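# Press START and kit the displayed insulators into tote

## Task

Push the green START button, then fill the gray tote with exactly the insulators the display behind the bins calls for: a half-lit bar asks for one piece from its bin and a fully lit bar asks for two. Windows on the display that sit close to the bins refer to the nearer row of bins; the remaining windows refer to the farther row. Nothing beyond those pieces may end up in the tote, no piece may rest on the rim or stick up above it, and neither arm's mount may have anything left on it. The result only counts if everything stays put without the robot holding it, and nothing the robot is touching at the end may settle by more than about a fingernail's thickness once released. Knocking or placing anything off the table is a failure.

## Robot and tools

Robot: two arms, left_arm and right_arm, each with six joints and a parallel gripper. Positions are reported in one shared frame: origin on the table surface midway between the arms, +x pointing out across the table, +z up, and left_arm sits toward +y. The arm names do not match left and right in camera pictures. Printed hand positions may be off, more so when the arm is stretched far.

Joint order (used in every row and every per-joint list): elbow, forearm roll, wrist pitch, waist, wrist roll, shoulder. Stated ranges in rad: elbow -2.792 to 2.792; all others -6.283 to 6.283. Real ends may differ by up to 0.010 rad.

Row format: 18 numbers, each in [-1, 1], always all 18 even if one arm stays still. First left_arm: 6 joint offsets, then gripper position, force_limit, speed. Then the same 9 for right_arm. Joint numbers are scaled offsets, not angles: 1.0 equals 1.398 rad for waist and shoulder, 2.097 rad for elbow, 2.622 rad for forearm roll, wrist pitch and wrist roll. Gripper position: +1 is fully open (140 mm), about -0.8 brings the pads together, -1 closes until blocked. force_limit: -1 about 14 N, 0 about 60 N, +1 about 107 N. speed: -1 about 30 mm/s, 0 about 140, +1 about 250. To leave a gripper unchanged, resend its previous three numbers; a 0 is a real command.

execute_actions(actions): a list of actions; each action is a table of up to 15 rows, one row per 1/30 s step, 15 steps (0.5 s) per action; a short table repeats its last row. Joint offsets in every row count from the joint angles at the start of that action (for the first action, the latest reported angles), not from the previous row. An action asking a joint more than 0.010 rad beyond its range end is rejected for both arms; a malformed action, or a failing first action, rejects the whole call. An empty list just returns the current state and images.

move(target, speed, blocking): target is one 18-number row; its joint offsets count from the Joint positions in the latest result that showed them. All joints travel proportionally so they finish together, giving curved hand paths; duration is 0.5 to 10 s, cut off at 10 s. speed is the top rate in rad/s (0.01 to 2, default 0.5) of whichever joint travels farthest. Gripper values are sent at the start. It does not avoid obstacles or the other arm. blocking=false returns after 0.5 s while motion continues; use wait(0) to poll, and wait or stop before sending new rows or moves. The move line reports the ending (done, off_target, moving, held, fault), limits=held or limits=none, and each arm's joint farthest from target.

wait(seconds): 0 to 10; the arms keep their last command; returns early when a running move ends. stop(): brakes the current move (needs room; fingers keep moving). zoom_image(camera, region): camera is cam_high (672x504), cam_left_wrist or cam_right_wrist (504x504 fisheye); region [x0, y0, x1, y1] pixels from top-left, at most 504 by 504. show_instructions(): shows the reference pages (the kitting station pictures). finished_scene(scene): ends the current scene given its number; irreversible, and the robot must already be holding still in a finished state.

Reading results: state line per arm gives end_effector_position (m) and end_effector_quat_wxyz plus velocities. That position is the point between closed pads; fingertips extend about 33 mm past it when closed, 9 mm when open, and move about 24 mm further out while closing, so keep clearance above surfaces. Gripper fingers point along the gripper's +z and close along its y. object_status: 0 moving, 1 blocked while opening, 2 blocked while closing (a grip), 3 reached command or pads met. Check for 2 after closing. To squeeze harder while at 2, raise force_limit and change position slightly (-1 to -0.98). position_measured is in counts: 3 open, 230 closed. Also shown: Joint positions, velocities, targets, torques (offset and noisy), flange force (noisy, includes held weight; "no reading" when unknown). "joint sent to its limit" means a joint was clipped at its end; "joint command not followed" means a clearance check altered targets.

Motion limits: joint rates are capped (2.09 rad/s waist/shoulder, 3.14 elbow, 3.93 wrist joints) and targets may lead measured angles by only 0.456, 0.683 or 0.854 rad; targets moving the hand over 70 mm from its measured spot get pulled back. Big offsets may need several actions to complete.

Avoid: arms striking or pressing each other; stiff arms pushed even slightly past a firm contact; fast impacts. A joint torque at its load limit (waist and shoulder 309, elbow 145, wrist joints 40.9 N m, including held weight) or an outside force of 144 N stops that arm for 10 s and skips the rest of the call. Long heavy holding heats motors (MOTOR HOT, then OVER-TEMPERATURE FAULT). Avoid drops, slips, knocks off the table, and objects left leaning on the gripper. Loose objects can occasionally be nudged by outside pushes.

Each tool is called after "Request:" as name(argument=value, ...), one argument or row to a line, values as JSON.

Reference images:

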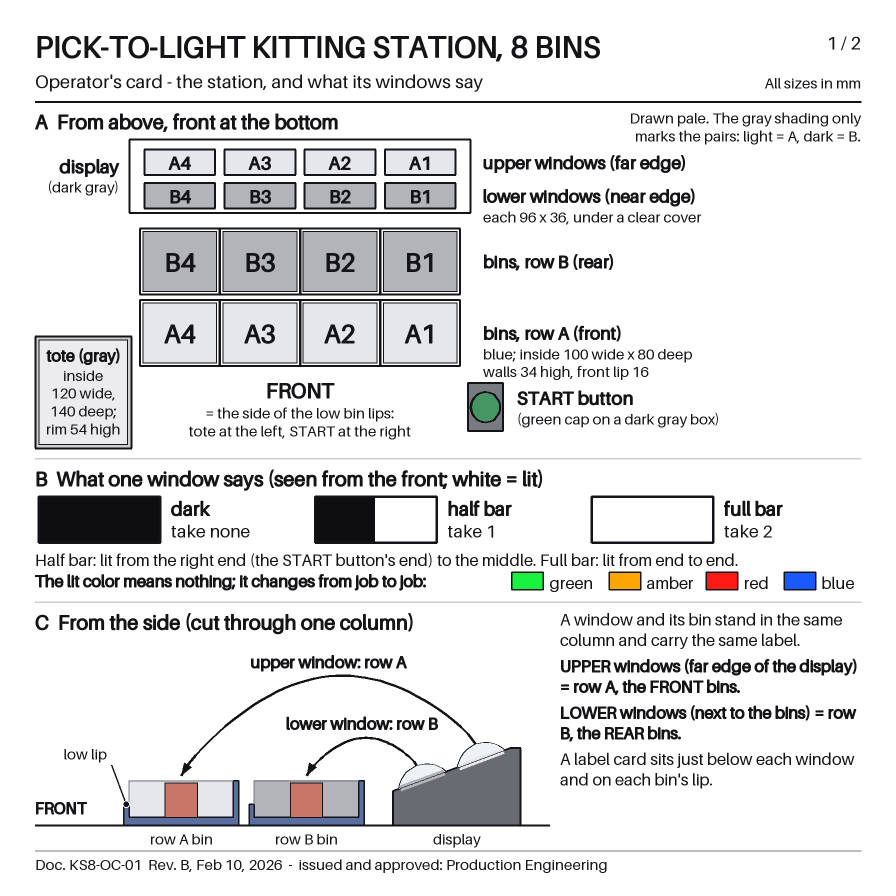

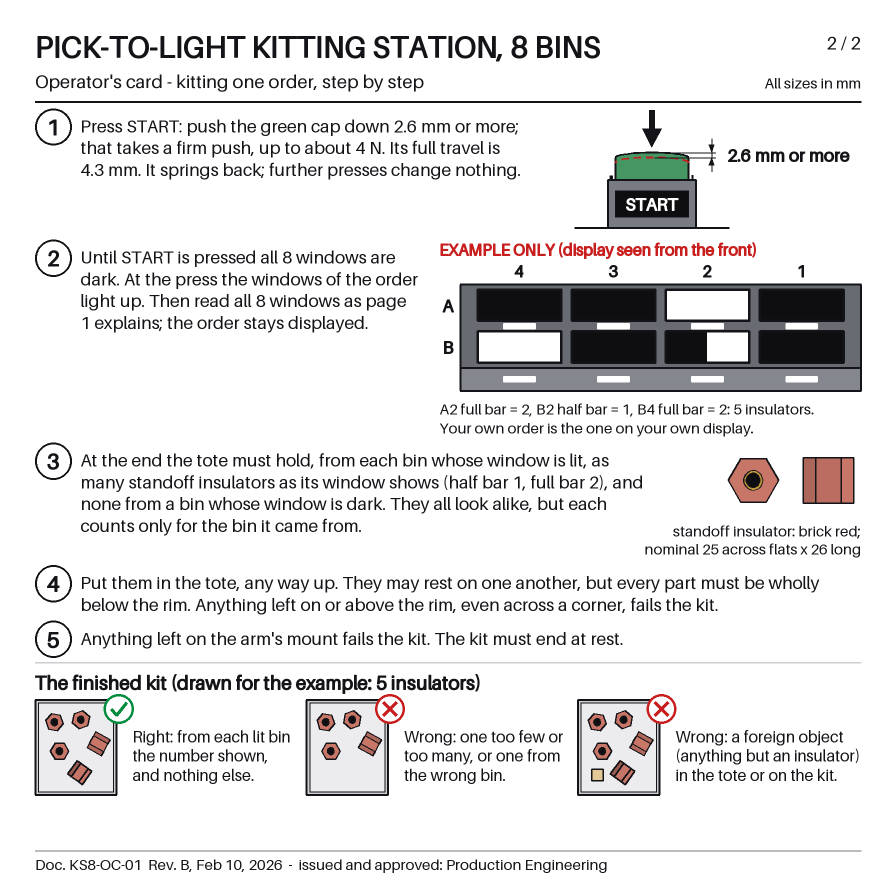

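## Session

Request:
execute_actions(
  actions=[],
)

Scene clock: 0.00 s.
left_arm: end_effector_position=(+0.9210, +0.2427, +0.2911) position_measured=3 object_status=3 end_effector_quat_wxyz=(+0.326, +0.833, +0.431, -0.121) end_effector_velocity=(+0.000, -0.000, -0.001) end_effector_angular_velocity=(+0.000, +0.000, -0.000) | right_arm: end_effector_position=(+0.3044, -0.1497, +0.2089) position_measured=3 object_status=3 end_effector_quat_wxyz=(-0.073, -0.284, +0.785, -0.546) end_effector_velocity=(+0.000, +0.000, +0.000) end_effector_angular_velocity=(+0.000, -0.001, -0.001)
Joint names: [elbow, forearm roll, wrist pitch, waist, wrist roll, shoulder]
Joint positions: left_arm=[ 1.132 -0.725  1.25  -0.027  0.666  0.634] | right_arm=[ 1.693 -0.474  1.986  1.372 -0.882  0.541]
Joint velocities: left_arm=[ 0.    -0.    -0.001 -0.     0.     0.001] | right_arm=[-0.    -0.     0.    -0.     0.001  0.   ]
Joint torques (N m, as the joint torque sensors report them, + toward a larger angle): no reading
Flange force (N, the push that the arm receives, along the gripper's own x y z axes): no reading
Joint targets: left_arm=[1.132 -0.725 1.250 -0.027 0.666 0.634] | right_arm=[1.693 -0.474 1.986 1.372 -0.882 0.541]

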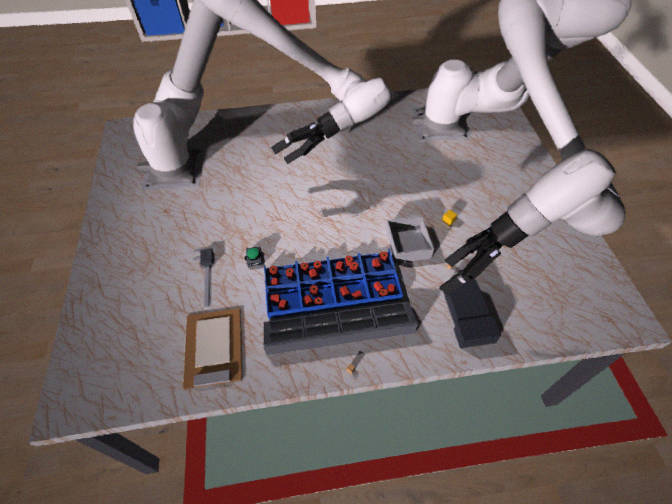

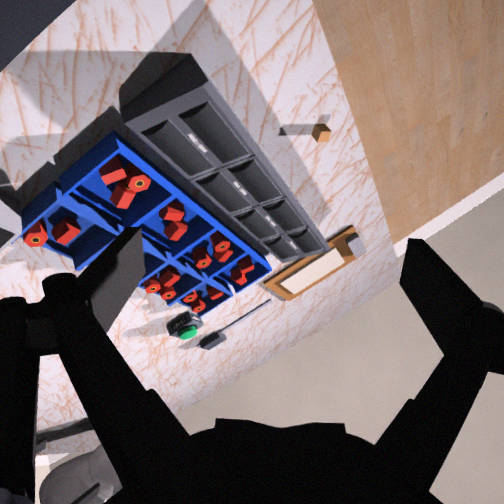

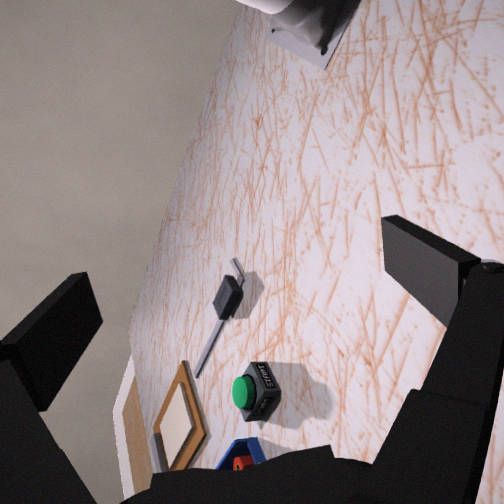

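Request:
move(
  target=[0.424,0.2765,-0.0465,0.019,-0.254,-0.459,1,0,0,0.157,0.181,-0.327,-0.767,0.336,-0.393,-1,0,0],
  speed=1,
)

Scene clock: 3.10 s.
left_arm: end_effector_position=(+0.4843, +0.5307, +0.2003) position_measured=3 object_status=3 end_effector_quat_wxyz=(-0.000, +0.747, +0.665, -0.000) end_effector_velocity=(+0.000, +0.000, +0.000) end_effector_angular_velocity=(+0.000, -0.001, +0.000) | right_arm: end_effector_position=(+0.5561, -0.4414, +0.2000) position_measured=233 object_status=3 end_effector_quat_wxyz=(-0.001, +0.616, +0.787, -0.001) end_effector_velocity=(+0.001, -0.001, +0.001) end_effector_angular_velocity=(-0.002, -0.001, +0.000)
Joint names: [elbow, forearm roll, wrist pitch, waist, wrist roll, shoulder]
Joint positions: left_arm=[ 2.021  0.     1.128 -0.    -0.    -0.007] | right_arm=[ 2.023  0.001  1.129  0.299 -0.001 -0.008]
Joint velocities: left_arm=[-0.  0. -0.  0. -0. -0.] | right_arm=[-0.001 -0.003  0.    -0.001  0.    -0.   ]
Joint torques (N m, as the joint torque sensors report them, + toward a larger angle): left_arm=[-38.51   4.51  -0.38  -1.    -0.14 -35.71] | right_arm=[-39.19   3.82  -0.04   2.67  -0.11 -33.81]
Flange force (N, the push that the arm receives, along the gripper's own x y z axes): left_arm=[2.1 -3.2 -0.5] | right_arm=[-5.6 -7.4 -0.5]
Joint targets: left_arm=[2.021 0.000 1.128 -0.000 -0.000 -0.007] | right_arm=[2.023 0.001 1.129 0.299 -0.001 -0.008]
move: done; limits=none; left_arm: farthest joint: the waist, 0.000 radians from its target (0.027 radians at the start); right_arm: farthest joint: the waist, 0.000 radians from its target (1.072 radians at the start)

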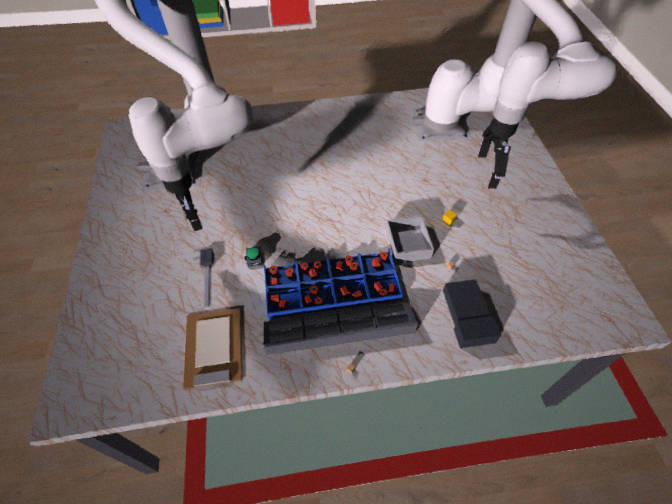

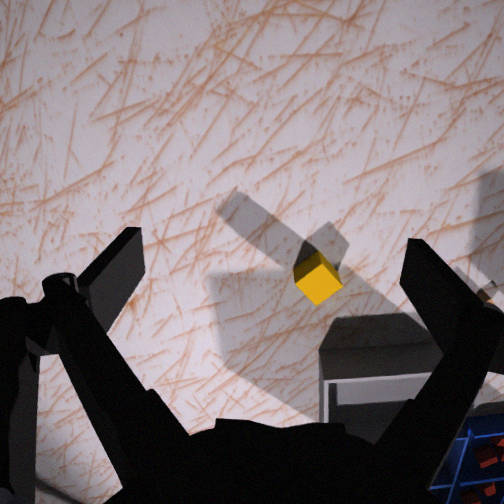

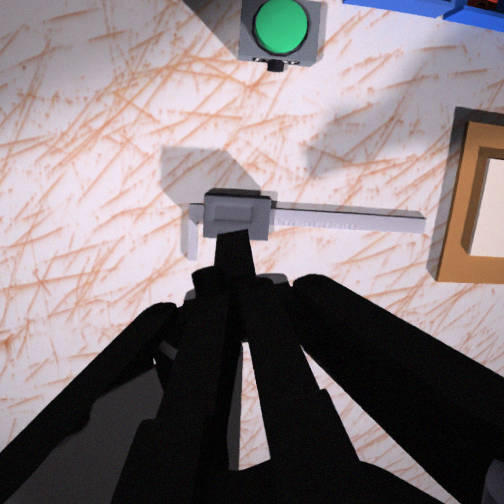

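Request:
move(
  target=[0,0,0,0,0,0,1,0,0,-0.021,0,-0.0557,0.1767,0.0942,0.1345,-1,0,0],
)

Scene clock: 4.67 s.
left_arm: end_effector_position=(+0.4842, +0.5307, +0.2003) position_measured=3 object_status=3 end_effector_quat_wxyz=(-0.000, +0.747, +0.665, -0.000) end_effector_velocity=(-0.000, -0.000, -0.000) end_effector_angular_velocity=(+0.000, +0.001, +0.000) | right_arm: end_effector_position=(+0.5722, -0.2934, +0.1201) position_measured=233 object_status=3 end_effector_quat_wxyz=(-0.000, +0.616, +0.787, +0.000) end_effector_velocity=(-0.000, +0.000, -0.001) end_effector_angular_velocity=(-0.000, +0.000, -0.000)
Joint names: [elbow, forearm roll, wrist pitch, waist, wrist roll, shoulder]
Joint positions: left_arm=[ 2.021  0.     1.128 -0.    -0.    -0.007] | right_arm=[1.978 0.001 0.983 0.546 0.246 0.18 ]
Joint velocities: left_arm=[-0.     0.     0.001 -0.001 -0.001  0.001] | right_arm=[ 0.    -0.    -0.001  0.001  0.002  0.001]
Joint torques (N m, as the joint torque sensors report them, + toward a larger angle): left_arm=[-36.92   4.62  -0.14   0.22  -0.23 -36.28] | right_arm=[-35.68   3.92  -0.21   0.15  -0.23 -55.35]
Flange force (N, the push that the arm receives, along the gripper's own x y z axes): left_arm=[-0.3 0.6 -1.3] | right_arm=[0.5 1.3 2.6]
Joint targets: left_arm=[2.021 0.000 1.128 -0.000 -0.000 -0.007] | right_arm=[1.978 0.001 0.983 0.546 0.246 0.180]
move: done; limits=none; left_arm: farthest joint: the waist, 0.000 radians from its target (0.000 radians at the start); right_arm: farthest joint: the waist, 0.000 radians from its target (0.247 radians at the start)

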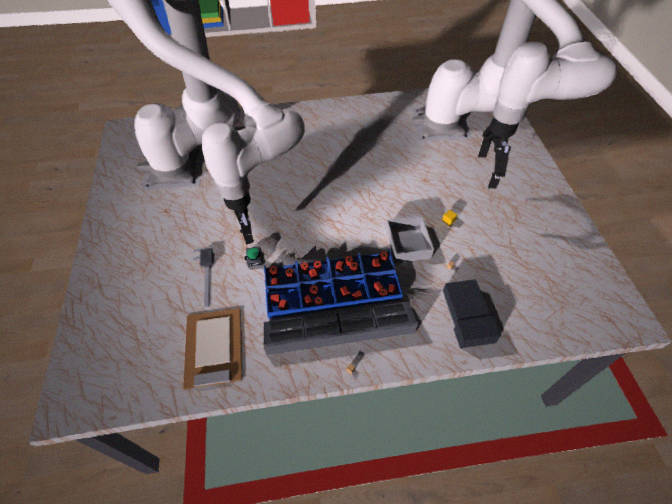

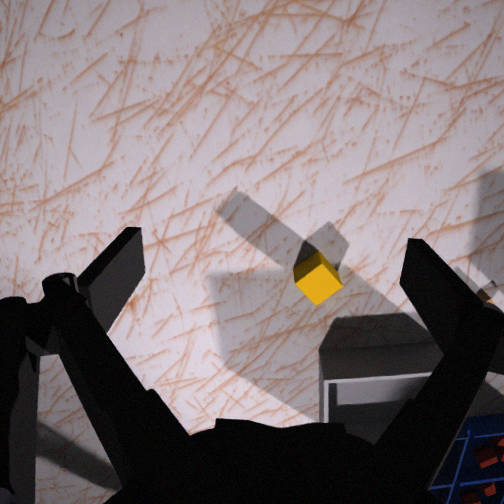

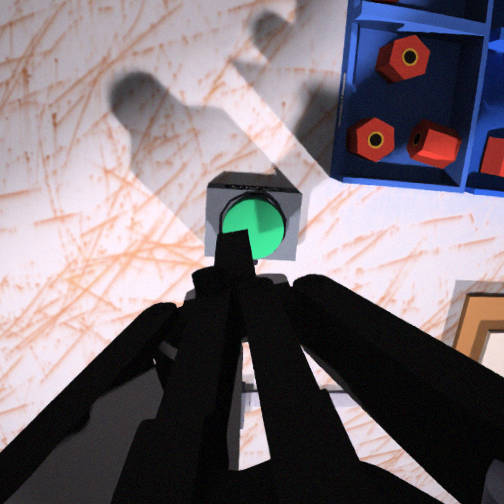

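Request:
move(
  target=[0,0,0,0,0,0,1,0,0,0.0029,0,-0.0202,-0.0036,-0.002,0.0336,-1,0,0],
  speed=0.1,
)

Scene clock: 5.73 s.
left_arm: end_effector_position=(+0.4842, +0.5307, +0.2003) position_measured=3 object_status=3 end_effector_quat_wxyz=(-0.000, +0.747, +0.665, -0.000) end_effector_velocity=(+0.000, +0.000, +0.001) end_effector_angular_velocity=(-0.000, -0.001, +0.001) | right_arm: end_effector_position=(+0.5838, -0.2906, +0.0900) position_measured=233 object_status=3 end_effector_quat_wxyz=(-0.000, +0.616, +0.788, +0.000) end_effector_velocity=(+0.000, -0.000, -0.000) end_effector_angular_velocity=(-0.001, -0.001, +0.001)
Joint names: [elbow, forearm roll, wrist pitch, waist, wrist roll, shoulder]
Joint positions: left_arm=[ 2.021  0.     1.128 -0.    -0.    -0.007] | right_arm=[1.985 0.001 0.93  0.541 0.24  0.227]
Joint velocities: left_arm=[-0.001 -0.     0.     0.001 -0.    -0.001] | right_arm=[ 0.    -0.002 -0.001 -0.    -0.     0.   ]
Joint torques (N m, as the joint torque sensors report them, + toward a larger angle): left_arm=[-37.65   4.61  -0.22  -0.95  -0.03 -35.54] | right_arm=[-33.5    3.52   0.08   1.86   0.03 -59.08]
Flange force (N, the push that the arm receives, along the gripper's own x y z axes): left_arm=[2.0 -2.3 -1.6] | right_arm=[-2.2 3.7 2.8]
Joint targets: left_arm=[2.021 0.000 1.128 -0.000 -0.000 -0.007] | right_arm=[1.985 0.001 0.930 0.541 0.240 0.227]
move: done; limits=none; left_arm: farthest joint: the waist, 0.000 radians from its target (0.000 radians at the start); right_arm: farthest joint: the waist, 0.000 radians from its target (0.005 radians at the start)

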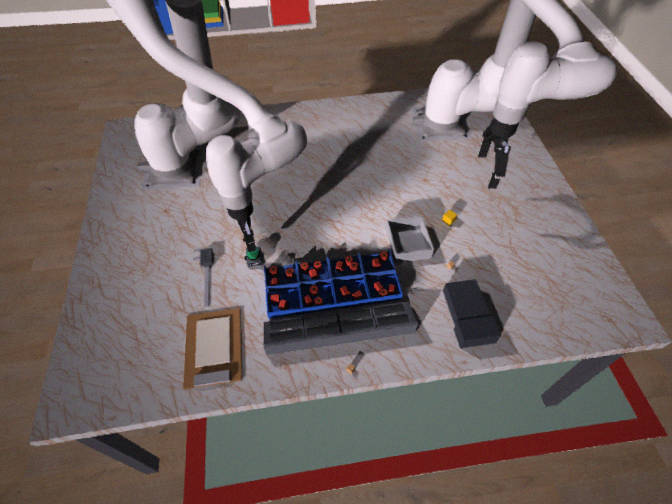

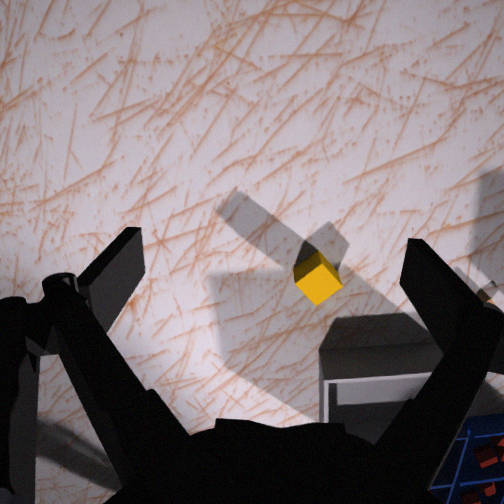

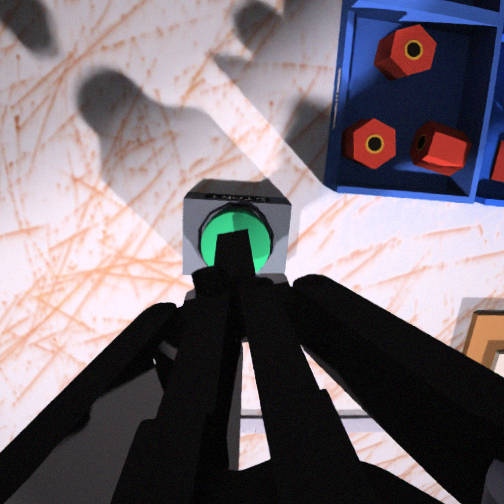

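Request:
move(
  target=[0,0,0,0,0,0,1,0,0,0.0032,0,-0.0058,0,0,0.006,-1,0,0],
  speed=0.02,
)

Request:
move(
  target=[0,0,0,0,0,0,1,0,0,0.0016,0,-0.0029,0,0,0.003,-1,0,0],
  speed=0.02,
)

Request:
move(
  target=[0,0,0,0,0,0,1,0,0,0.0016,0,-0.0029,0,0,0.003,-1,0,0],
  speed=0.02,
)

Scene clock: 7.10 s.
left_arm: end_effector_position=(+0.4842, +0.5307, +0.2003) position_measured=3 object_status=3 end_effector_quat_wxyz=(-0.000, +0.747, +0.665, -0.000) end_effector_velocity=(+0.000, -0.000, -0.000) end_effector_angular_velocity=(+0.000, +0.001, -0.001) | right_arm: end_effector_position=(+0.5838, -0.2906, +0.0821) position_measured=233 object_status=3 end_effector_quat_wxyz=(-0.000, +0.616, +0.788, +0.000) end_effector_velocity=(-0.000, +0.000, -0.000) end_effector_angular_velocity=(+0.001, +0.000, +0.000)
Joint names: [elbow, forearm roll, wrist pitch, waist, wrist roll, shoulder]
Joint positions: left_arm=[ 2.021  0.     1.128 -0.    -0.    -0.007] | right_arm=[1.991 0.001 0.915 0.541 0.24  0.235]
Joint velocities: left_arm=[-0.001 -0.     0.    -0.     0.     0.001] | right_arm=[ 0.001  0.001 -0.001 -0.    -0.001  0.   ]
Joint torques (N m, as the joint torque sensors report them, + toward a larger angle): left_arm=[-36.73   4.7   -0.15   0.93  -0.05 -37.27] | right_arm=[-32.95   3.6    0.4    1.07   0.06 -60.25]
Flange force (N, the push that the arm receives, along the gripper's own x y z axes): left_arm=[-1.7 2.5 -0.8] | right_arm=[-0.6 4.5 4.0]
Joint targets: left_arm=[2.021 0.000 1.128 -0.000 -0.000 -0.007] | right_arm=[1.991 0.001 0.915 0.541 0.240 0.235]
move: done; limits=none; left_arm: farthest joint: the waist, 0.000 radians from its target (0.000 radians at the start); right_arm: farthest joint: the waist, 0.000 radians from its target (0.000 radians at the start)

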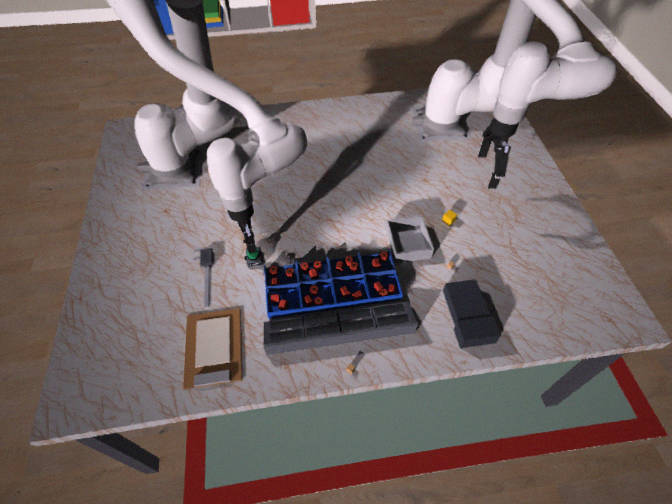

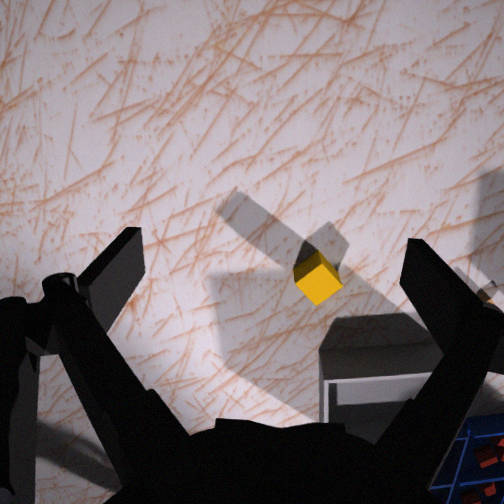

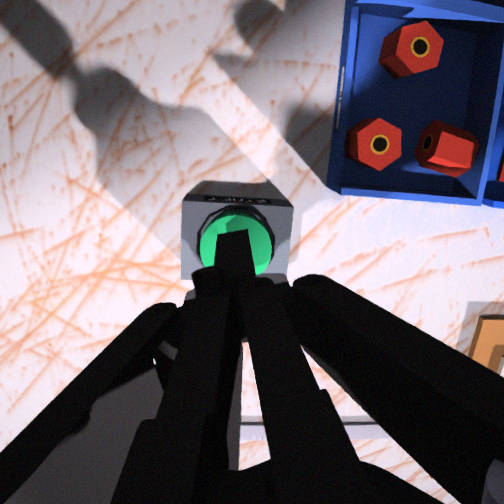

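Scene clock: 7.80 s.
left_arm: end_effector_position=(+0.4842, +0.5307, +0.2003) position_measured=3 object_status=3 end_effector_quat_wxyz=(-0.000, +0.747, +0.665, -0.000) end_effector_velocity=(+0.000, -0.000, +0.001) end_effector_angular_velocity=(-0.000, -0.001, -0.000) | right_arm: end_effector_position=(+0.5838, -0.2906, +0.0781) position_measured=233 object_status=3 end_effector_quat_wxyz=(-0.000, +0.616, +0.788, +0.000) end_effector_velocity=(+0.000, -0.000, -0.000) end_effector_angular_velocity=(-0.000, -0.000, +0.002)
Joint names: [elbow, forearm roll, wrist pitch, waist, wrist roll, shoulder]
Joint positions: left_arm=[ 2.021  0.     1.128 -0.    -0.    -0.007] | right_arm=[1.995 0.001 0.908 0.541 0.24  0.239]
Joint velocities: left_arm=[-0.     0.    -0.    -0.    -0.    -0.001] | right_arm=[-0.    -0.001 -0.     0.    -0.002  0.   ]
Joint torques (N m, as the joint torque sensors report them, + toward a larger angle): left_arm=[-36.6    4.69  -0.12   0.23  -0.11 -37.16] | right_arm=[-34.16   3.61   0.27  -0.31  -0.03 -59.62]
Flange force (N, the push that the arm receives, along the gripper's own x y z axes): left_arm=[-0.1 2.1 -1.4] | right_arm=[0.7 0.4 3.9]
Joint targets: left_arm=[2.021 0.000 1.128 -0.000 -0.000 -0.007] | right_arm=[1.995 0.001 0.907 0.541 0.240 0.239]
move: done; limits=none; left_arm: farthest joint: the waist, 0.000 radians from its target (0.000 radians at the start); right_arm: farthest joint: the waist, 0.000 radians from its target (0.000 radians at the start)

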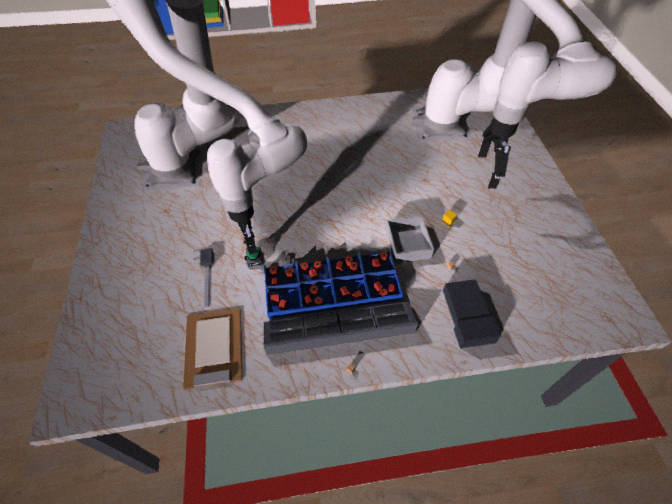

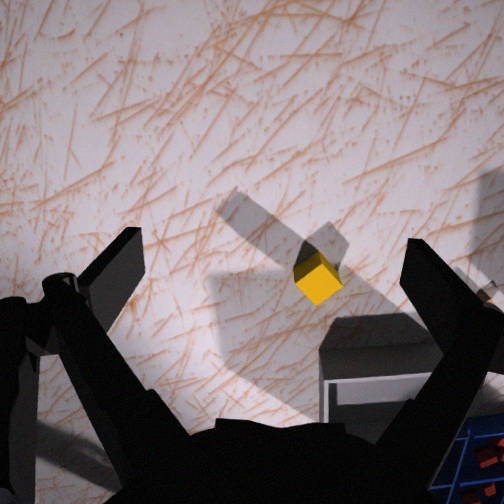

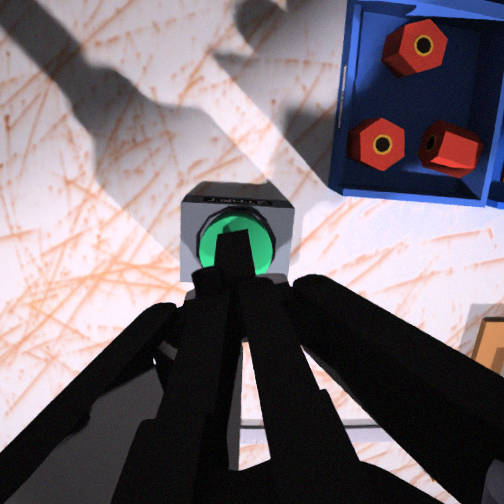

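Scene clock: 8.50 s.
left_arm: end_effector_position=(+0.4842, +0.5307, +0.2003) position_measured=3 object_status=3 end_effector_quat_wxyz=(-0.000, +0.747, +0.665, -0.000) end_effector_velocity=(-0.001, -0.000, +0.000) end_effector_angular_velocity=(+0.000, +0.001, -0.001) | right_arm: end_effector_position=(+0.5837, -0.2907, +0.0742) position_measured=233 object_status=3 end_effector_quat_wxyz=(-0.000, +0.616, +0.788, +0.000) end_effector_velocity=(-0.000, -0.000, -0.000) end_effector_angular_velocity=(-0.001, +0.000, +0.000)
Joint names: [elbow, forearm roll, wrist pitch, waist, wrist roll, shoulder]
Joint positions: left_arm=[ 2.021  0.     1.128 -0.    -0.    -0.007] | right_arm=[1.998 0.001 0.9   0.541 0.24  0.244]
Joint velocities: left_arm=[ 0.001  0.     0.001 -0.001  0.    -0.001] | right_arm=[ 0.    -0.001  0.     0.     0.001  0.   ]
Joint torques (N m, as the joint torque sensors report them, + toward a larger angle): left_arm=[-37.27   4.62  -0.29  -0.85  -0.16 -37.49] | right_arm=[-34.43   3.13  -0.2   -1.19   0.27 -58.36]
Flange force (N, the push that the arm receives, along the gripper's own x y z axes): left_arm=[2.1 1.1 -0.7] | right_arm=[0.9 -2.6 1.9]
Joint targets: left_arm=[2.021 0.000 1.128 -0.000 -0.000 -0.007] | right_arm=[1.998 0.001 0.900 0.541 0.240 0.244]
move: done; limits=none; left_arm: farthest joint: the waist, 0.000 radians from its target (0.000 radians at the start); right_arm: farthest joint: the waist, 0.000 radians from its target (0.000 radians at the start)

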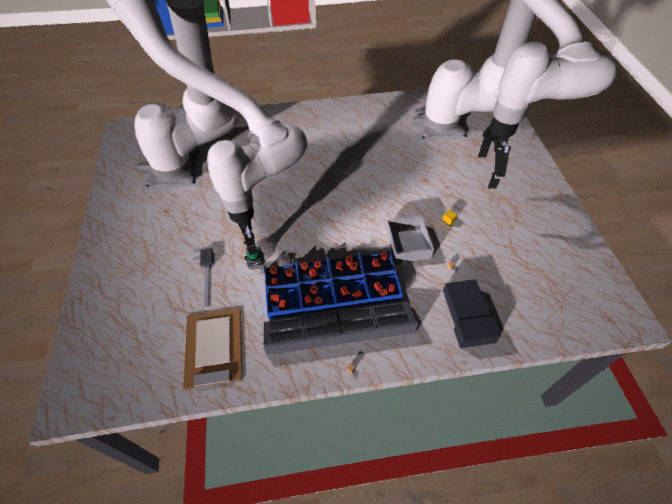

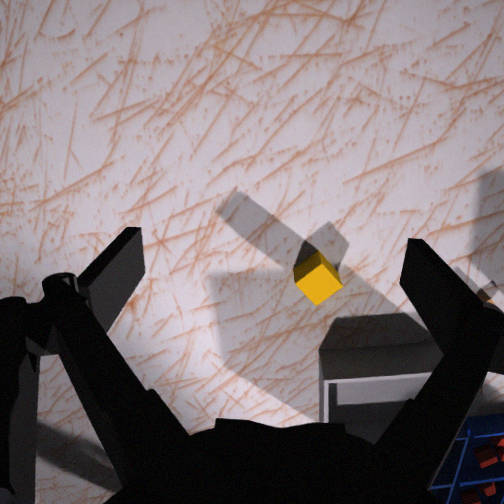

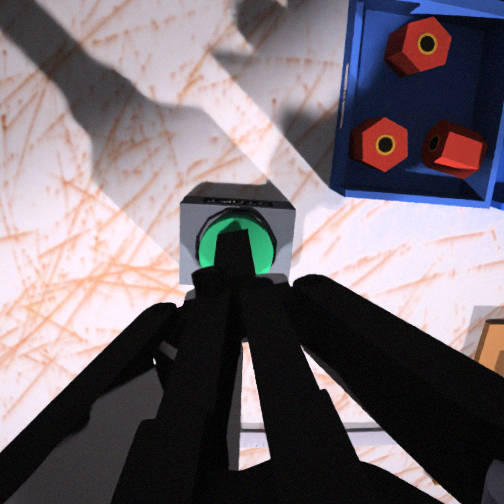

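Request:
move(
  target=[0,0,0,0,0,0,1,0,0,0.0008,0,-0.00145,0,0,0.0015,-1,0,0],
  speed=0.02,
)

Scene clock: 9.30 s.
left_arm: end_effector_position=(+0.4842, +0.5307, +0.2003) position_measured=3 object_status=3 end_effector_quat_wxyz=(-0.000, +0.747, +0.665, -0.000) end_effector_velocity=(-0.000, +0.000, -0.000) end_effector_angular_velocity=(+0.000, +0.000, +0.001) | right_arm: end_effector_position=(+0.5837, -0.2907, +0.0723) position_measured=233 object_status=3 end_effector_quat_wxyz=(-0.000, +0.616, +0.788, +0.000) end_effector_velocity=(-0.000, -0.000, -0.000) end_effector_angular_velocity=(-0.000, -0.000, +0.000)
Joint names: [elbow, forearm roll, wrist pitch, waist, wrist roll, shoulder]
Joint positions: left_arm=[ 2.021  0.     1.128 -0.    -0.    -0.007] | right_arm=[2.    0.001 0.896 0.541 0.24  0.246]
Joint velocities: left_arm=[ 0.     0.     0.     0.001 -0.    -0.   ] | right_arm=[ 0.001 -0.    -0.001 -0.    -0.     0.   ]
Joint torques (N m, as the joint torque sensors report them, + toward a larger angle): left_arm=[-37.57   4.4   -0.1   -0.25  -0.21 -37.39] | right_arm=[-31.25   3.58   0.57   1.5    0.48 -57.44]
Flange force (N, the push that the arm receives, along the gripper's own x y z axes): left_arm=[1.2 0.8 -0.1] | right_arm=[-2.8 2.4 -0.2]
Joint targets: left_arm=[2.021 0.000 1.128 -0.000 -0.000 -0.007] | right_arm=[2.000 0.001 0.896 0.541 0.240 0.246]
move: done; limits=none; left_arm: farthest joint: the waist, 0.000 radians from its target (0.000 radians at the start); right_arm: farthest joint: the waist, 0.000 radians from its target (0.000 radians at the start)

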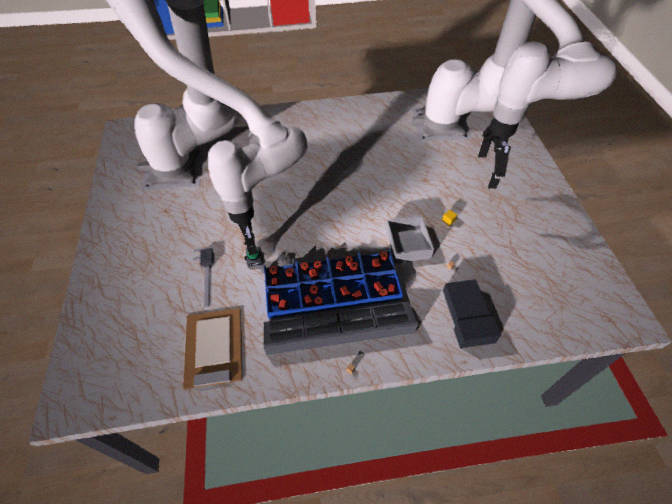

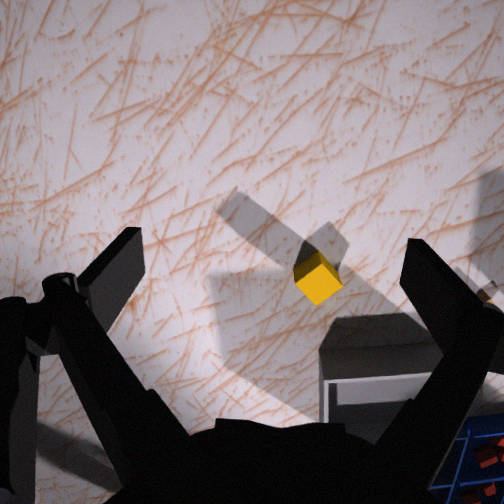

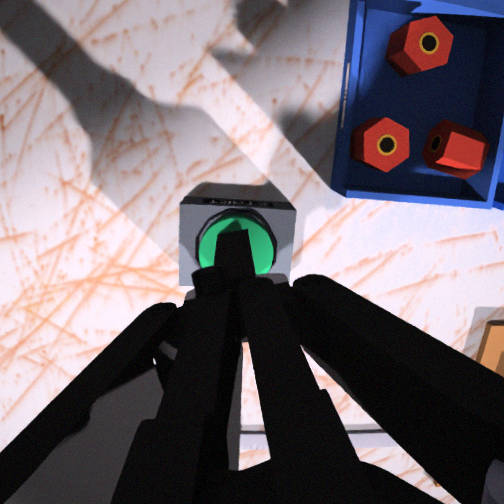

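Request:
move(
  target=[0,0,0,0,0,0,1,0,0,0.0004,0,-0.0008,0,0,0.0008,-1,0,0],
  speed=0.02,
)

Request:
move(
  target=[0,0,0,0,0,0,1,0,0,-0.016,0,0.029,0,0,-0.03,-1,0,0],
  speed=0.2,
)

Request:
move(
  target=[0,0,0,0,0,0,1,0,0,-0.386,0,0.189,0.0415,0.057,0.2235,-0.3,0,0],
  speed=0.8,
)

Scene clock: 10.40 s.
left_arm: end_effector_position=(+0.4842, +0.5307, +0.2003) position_measured=3 object_status=3 end_effector_quat_wxyz=(-0.000, +0.747, +0.665, -0.000) end_effector_velocity=(+0.000, -0.000, +0.000) end_effector_angular_velocity=(-0.000, -0.001, +0.000) | right_arm: end_effector_position=(+0.5837, -0.2907, +0.0712) position_measured=233 object_status=3 end_effector_quat_wxyz=(-0.000, +0.616, +0.788, +0.000) end_effector_velocity=(-0.000, +0.001, -0.000) end_effector_angular_velocity=(+0.001, +0.000, -0.001)
Joint names: [elbow, forearm roll, wrist pitch, waist, wrist roll, shoulder]
Joint positions: left_arm=[ 2.021  0.     1.128 -0.    -0.    -0.007] | right_arm=[2.    0.001 0.894 0.541 0.24  0.247]
Joint velocities: left_arm=[-0.    -0.    -0.001 -0.    -0.    -0.   ] | right_arm=[ 0.     0.002 -0.001  0.    -0.     0.   ]
Joint torques (N m, as the joint torque sensors report them, + toward a larger angle): left_arm=[-37.34   4.28  -0.07  -0.26  -0.11 -36.44] | right_arm=[-32.49   3.11   0.63   1.42   0.01 -53.2 ]
Flange force (N, the push that the arm receives, along the gripper's own x y z axes): left_arm=[0.8 -0.4 -1.0] | right_arm=[-4.3 -5.8 -3.9]
Joint targets: left_arm=[2.021 0.000 1.128 -0.000 -0.000 -0.007] | right_arm=[2.000 0.001 0.894 0.541 0.240 0.247]
move: done; limits=none; left_arm: farthest joint: the waist, 0.000 radians from its target (0.000 radians at the start); right_arm: farthest joint: the waist, 0.000 radians from its target (0.000 radians at the start)

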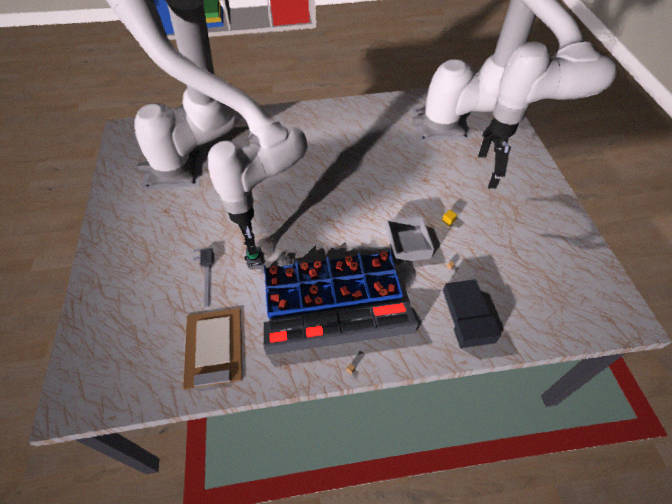

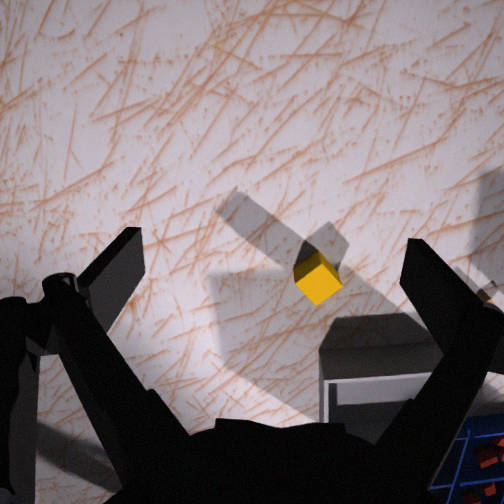

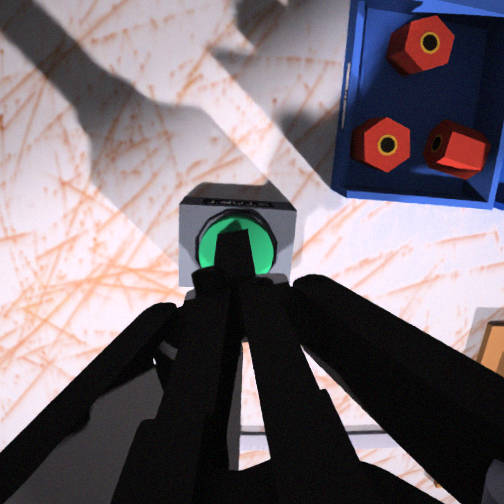

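Scene clock: 11.20 s.
left_arm: end_effector_position=(+0.4842, +0.5307, +0.2003) position_measured=3 object_status=3 end_effector_quat_wxyz=(-0.000, +0.747, +0.665, -0.000) end_effector_velocity=(+0.001, +0.000, +0.000) end_effector_angular_velocity=(-0.000, -0.001, +0.001) | right_arm: end_effector_position=(+0.5834, -0.2908, +0.1109) position_measured=233 object_status=3 end_effector_quat_wxyz=(-0.000, +0.616, +0.788, -0.000) end_effector_velocity=(+0.000, +0.000, +0.001) end_effector_angular_velocity=(+0.001, -0.001, +0.002)
Joint names: [elbow, forearm roll, wrist pitch, waist, wrist roll, shoulder]
Joint positions: left_arm=[ 2.021  0.     1.128 -0.    -0.    -0.007] | right_arm=[1.967 0.001 0.97  0.541 0.24  0.205]
Joint velocities: left_arm=[-0.001 -0.    -0.     0.    -0.     0.001] | right_arm=[-0.001  0.     0.     0.    -0.002 -0.   ]
Joint torques (N m, as the joint torque sensors report them, + toward a larger angle): left_arm=[-37.9    4.2   -0.21  -1.15  -0.22 -37.43] | right_arm=[-35.24   3.64   0.36   0.11   0.21 -56.88]
Flange force (N, the push that the arm receives, along the gripper's own x y z axes): left_arm=[2.7 0.6 0.4] | right_arm=[-0.4 0.6 2.9]
Joint targets: left_arm=[2.021 0.000 1.128 -0.000 -0.000 -0.007] | right_arm=[1.967 0.001 0.970 0.541 0.240 0.205]
move: done; limits=none; left_arm: farthest joint: the waist, 0.000 radians from its target (0.000 radians at the start); right_arm: farthest joint: the waist, 0.000 radians from its target (0.000 radians at the start)

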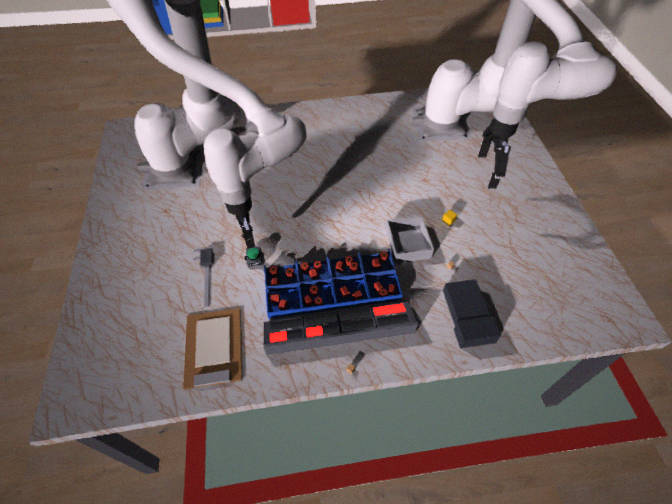

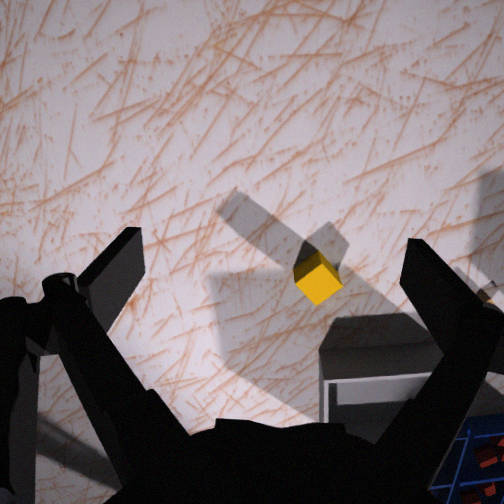

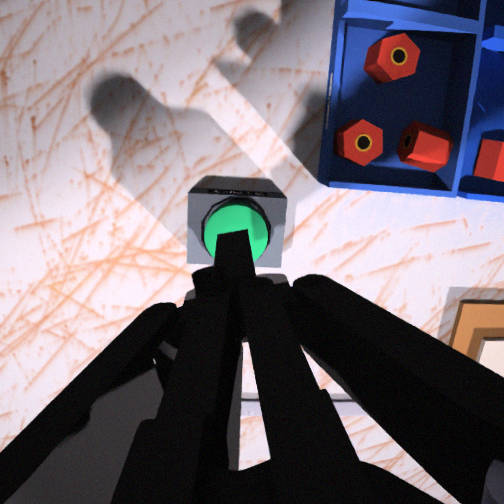

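Scene clock: 12.73 s.
left_arm: end_effector_position=(+0.4842, +0.5307, +0.2003) position_measured=3 object_status=3 end_effector_quat_wxyz=(-0.000, +0.747, +0.665, -0.000) end_effector_velocity=(+0.001, +0.000, +0.001) end_effector_angular_velocity=(-0.000, -0.002, +0.001) | right_arm: end_effector_position=(+0.8013, -0.1199, +0.3008) position_measured=167 object_status=3 end_effector_quat_wxyz=(-0.000, +0.651, +0.759, +0.001) end_effector_velocity=(+0.000, -0.000, +0.000) end_effector_angular_velocity=(-0.001, -0.000, +0.001)
Joint names: [elbow, forearm roll, wrist pitch, waist, wrist roll, shoulder]
Joint positions: left_arm=[ 2.021  0.     1.128 -0.    -0.    -0.007] | right_arm=[1.157 0.001 1.465 0.599 0.39  0.517]
Joint velocities: left_arm=[-0.001  0.    -0.001  0.001 -0.    -0.   ] | right_arm=[-0.001 -0.001  0.001  0.    -0.001  0.   ]
Joint torques (N m, as the joint torque sensors report them, + toward a larger angle): left_arm=[-36.55   4.42  -0.12   0.15  -0.21 -37.46] | right_arm=[-41.15   4.52  -0.17  -0.55   0.19 -94.85]
Flange force (N, the push that the arm receives, along the gripper's own x y z axes): left_arm=[0.4 2.7 -1.1] | right_arm=[2.3 4.2 -0.2]
Joint targets: left_arm=[2.021 0.000 1.128 -0.000 -0.000 -0.007] | right_arm=[1.157 0.001 1.466 0.599 0.390 0.517]
move: done; limits=none; left_arm: farthest joint: the waist, 0.000 radians from its target (0.000 radians at the start); right_arm: farthest joint: the waist, 0.000 radians from its target (0.058 radians at the start)

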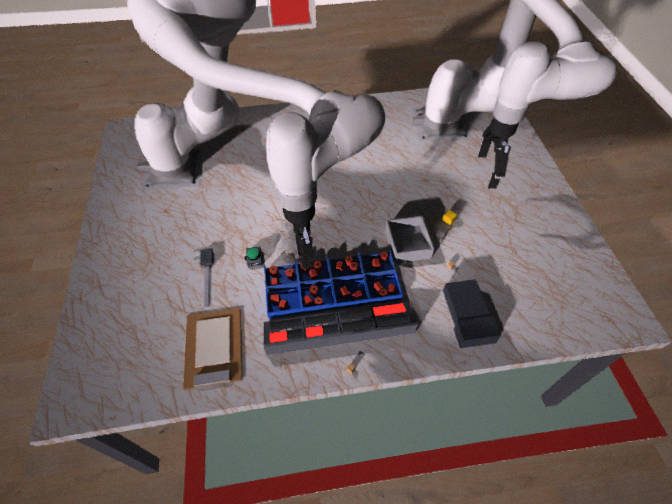

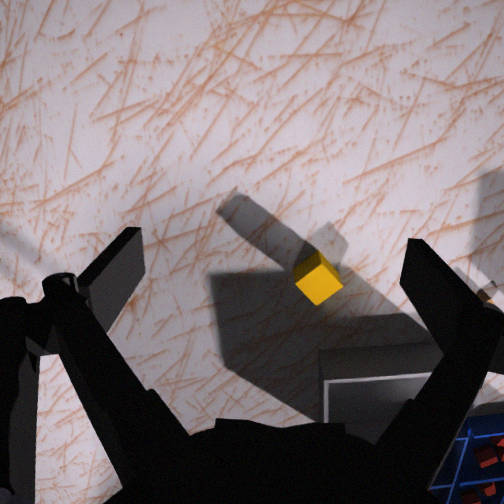

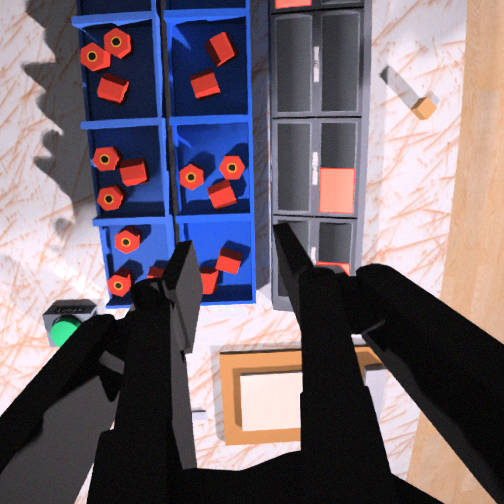

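Request:
move(
  target=[0,0,0,0,0,0,1,0,0,0.277,0,-0.160,0.0315,0.0164,-0.113,-0.3,0,0],
  speed=0.8,
)

Scene clock: 14.30 s.
left_arm: end_effector_position=(+0.4842, +0.5307, +0.2003) position_measured=3 object_status=3 end_effector_quat_wxyz=(-0.000, +0.747, +0.665, -0.000) end_effector_velocity=(+0.000, -0.000, -0.000) end_effector_angular_velocity=(+0.000, +0.000, +0.000) | right_arm: end_effector_position=(+0.6443, -0.1784, +0.1193) position_measured=167 object_status=3 end_effector_quat_wxyz=(-0.001, +0.651, +0.759, -0.001) end_effector_velocity=(-0.000, -0.000, -0.000) end_effector_angular_velocity=(+0.000, +0.000, -0.000)
Joint names: [elbow, forearm roll, wrist pitch, waist, wrist roll, shoulder]
Joint positions: left_arm=[ 2.021  0.     1.128 -0.    -0.    -0.007] | right_arm=[1.738 0.001 1.046 0.643 0.433 0.359]
Joint velocities: left_arm=[-0.    -0.    -0.    -0.    -0.     0.001] | right_arm=[ 0.001  0.    -0.001 -0.    -0.    -0.   ]
Joint torques (N m, as the joint torque sensors report them, + toward a larger angle): left_arm=[-37.25   4.53  -0.15   0.14  -0.16 -37.2 ] | right_arm=[-36.04   3.97   0.54   1.6   -0.16 -72.61]
Flange force (N, the push that the arm receives, along the gripper's own x y z axes): left_arm=[0.0 1.4 -0.3] | right_arm=[-2.0 0.9 1.1]
Joint targets: left_arm=[2.021 0.000 1.128 -0.000 -0.000 -0.007] | right_arm=[1.738 0.001 1.046 0.643 0.433 0.359]
move: done; limits=none; left_arm: farthest joint: the waist, 0.000 radians from its target (0.000 radians at the start); right_arm: farthest joint: the wrist pitch, 0.001 radians from its target (0.420 radians at the start)

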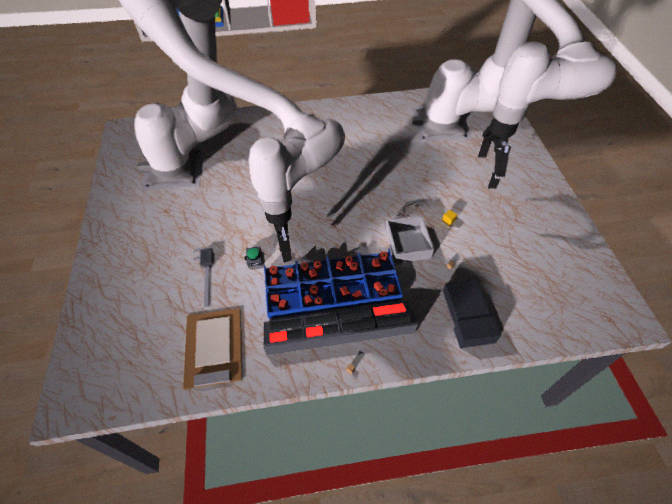

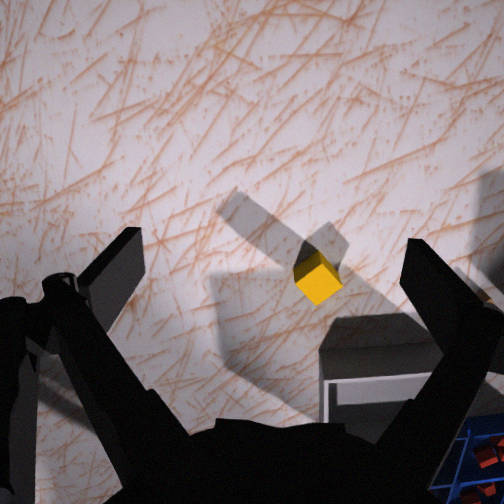

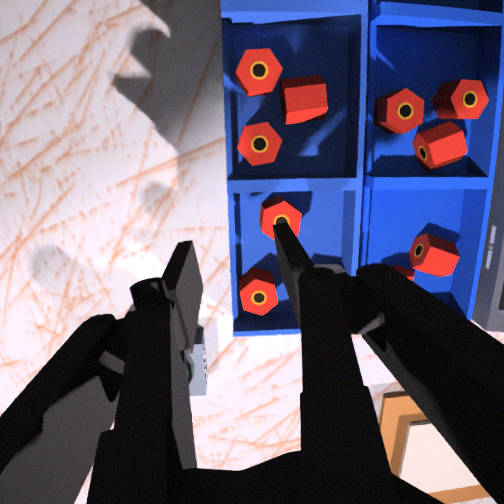

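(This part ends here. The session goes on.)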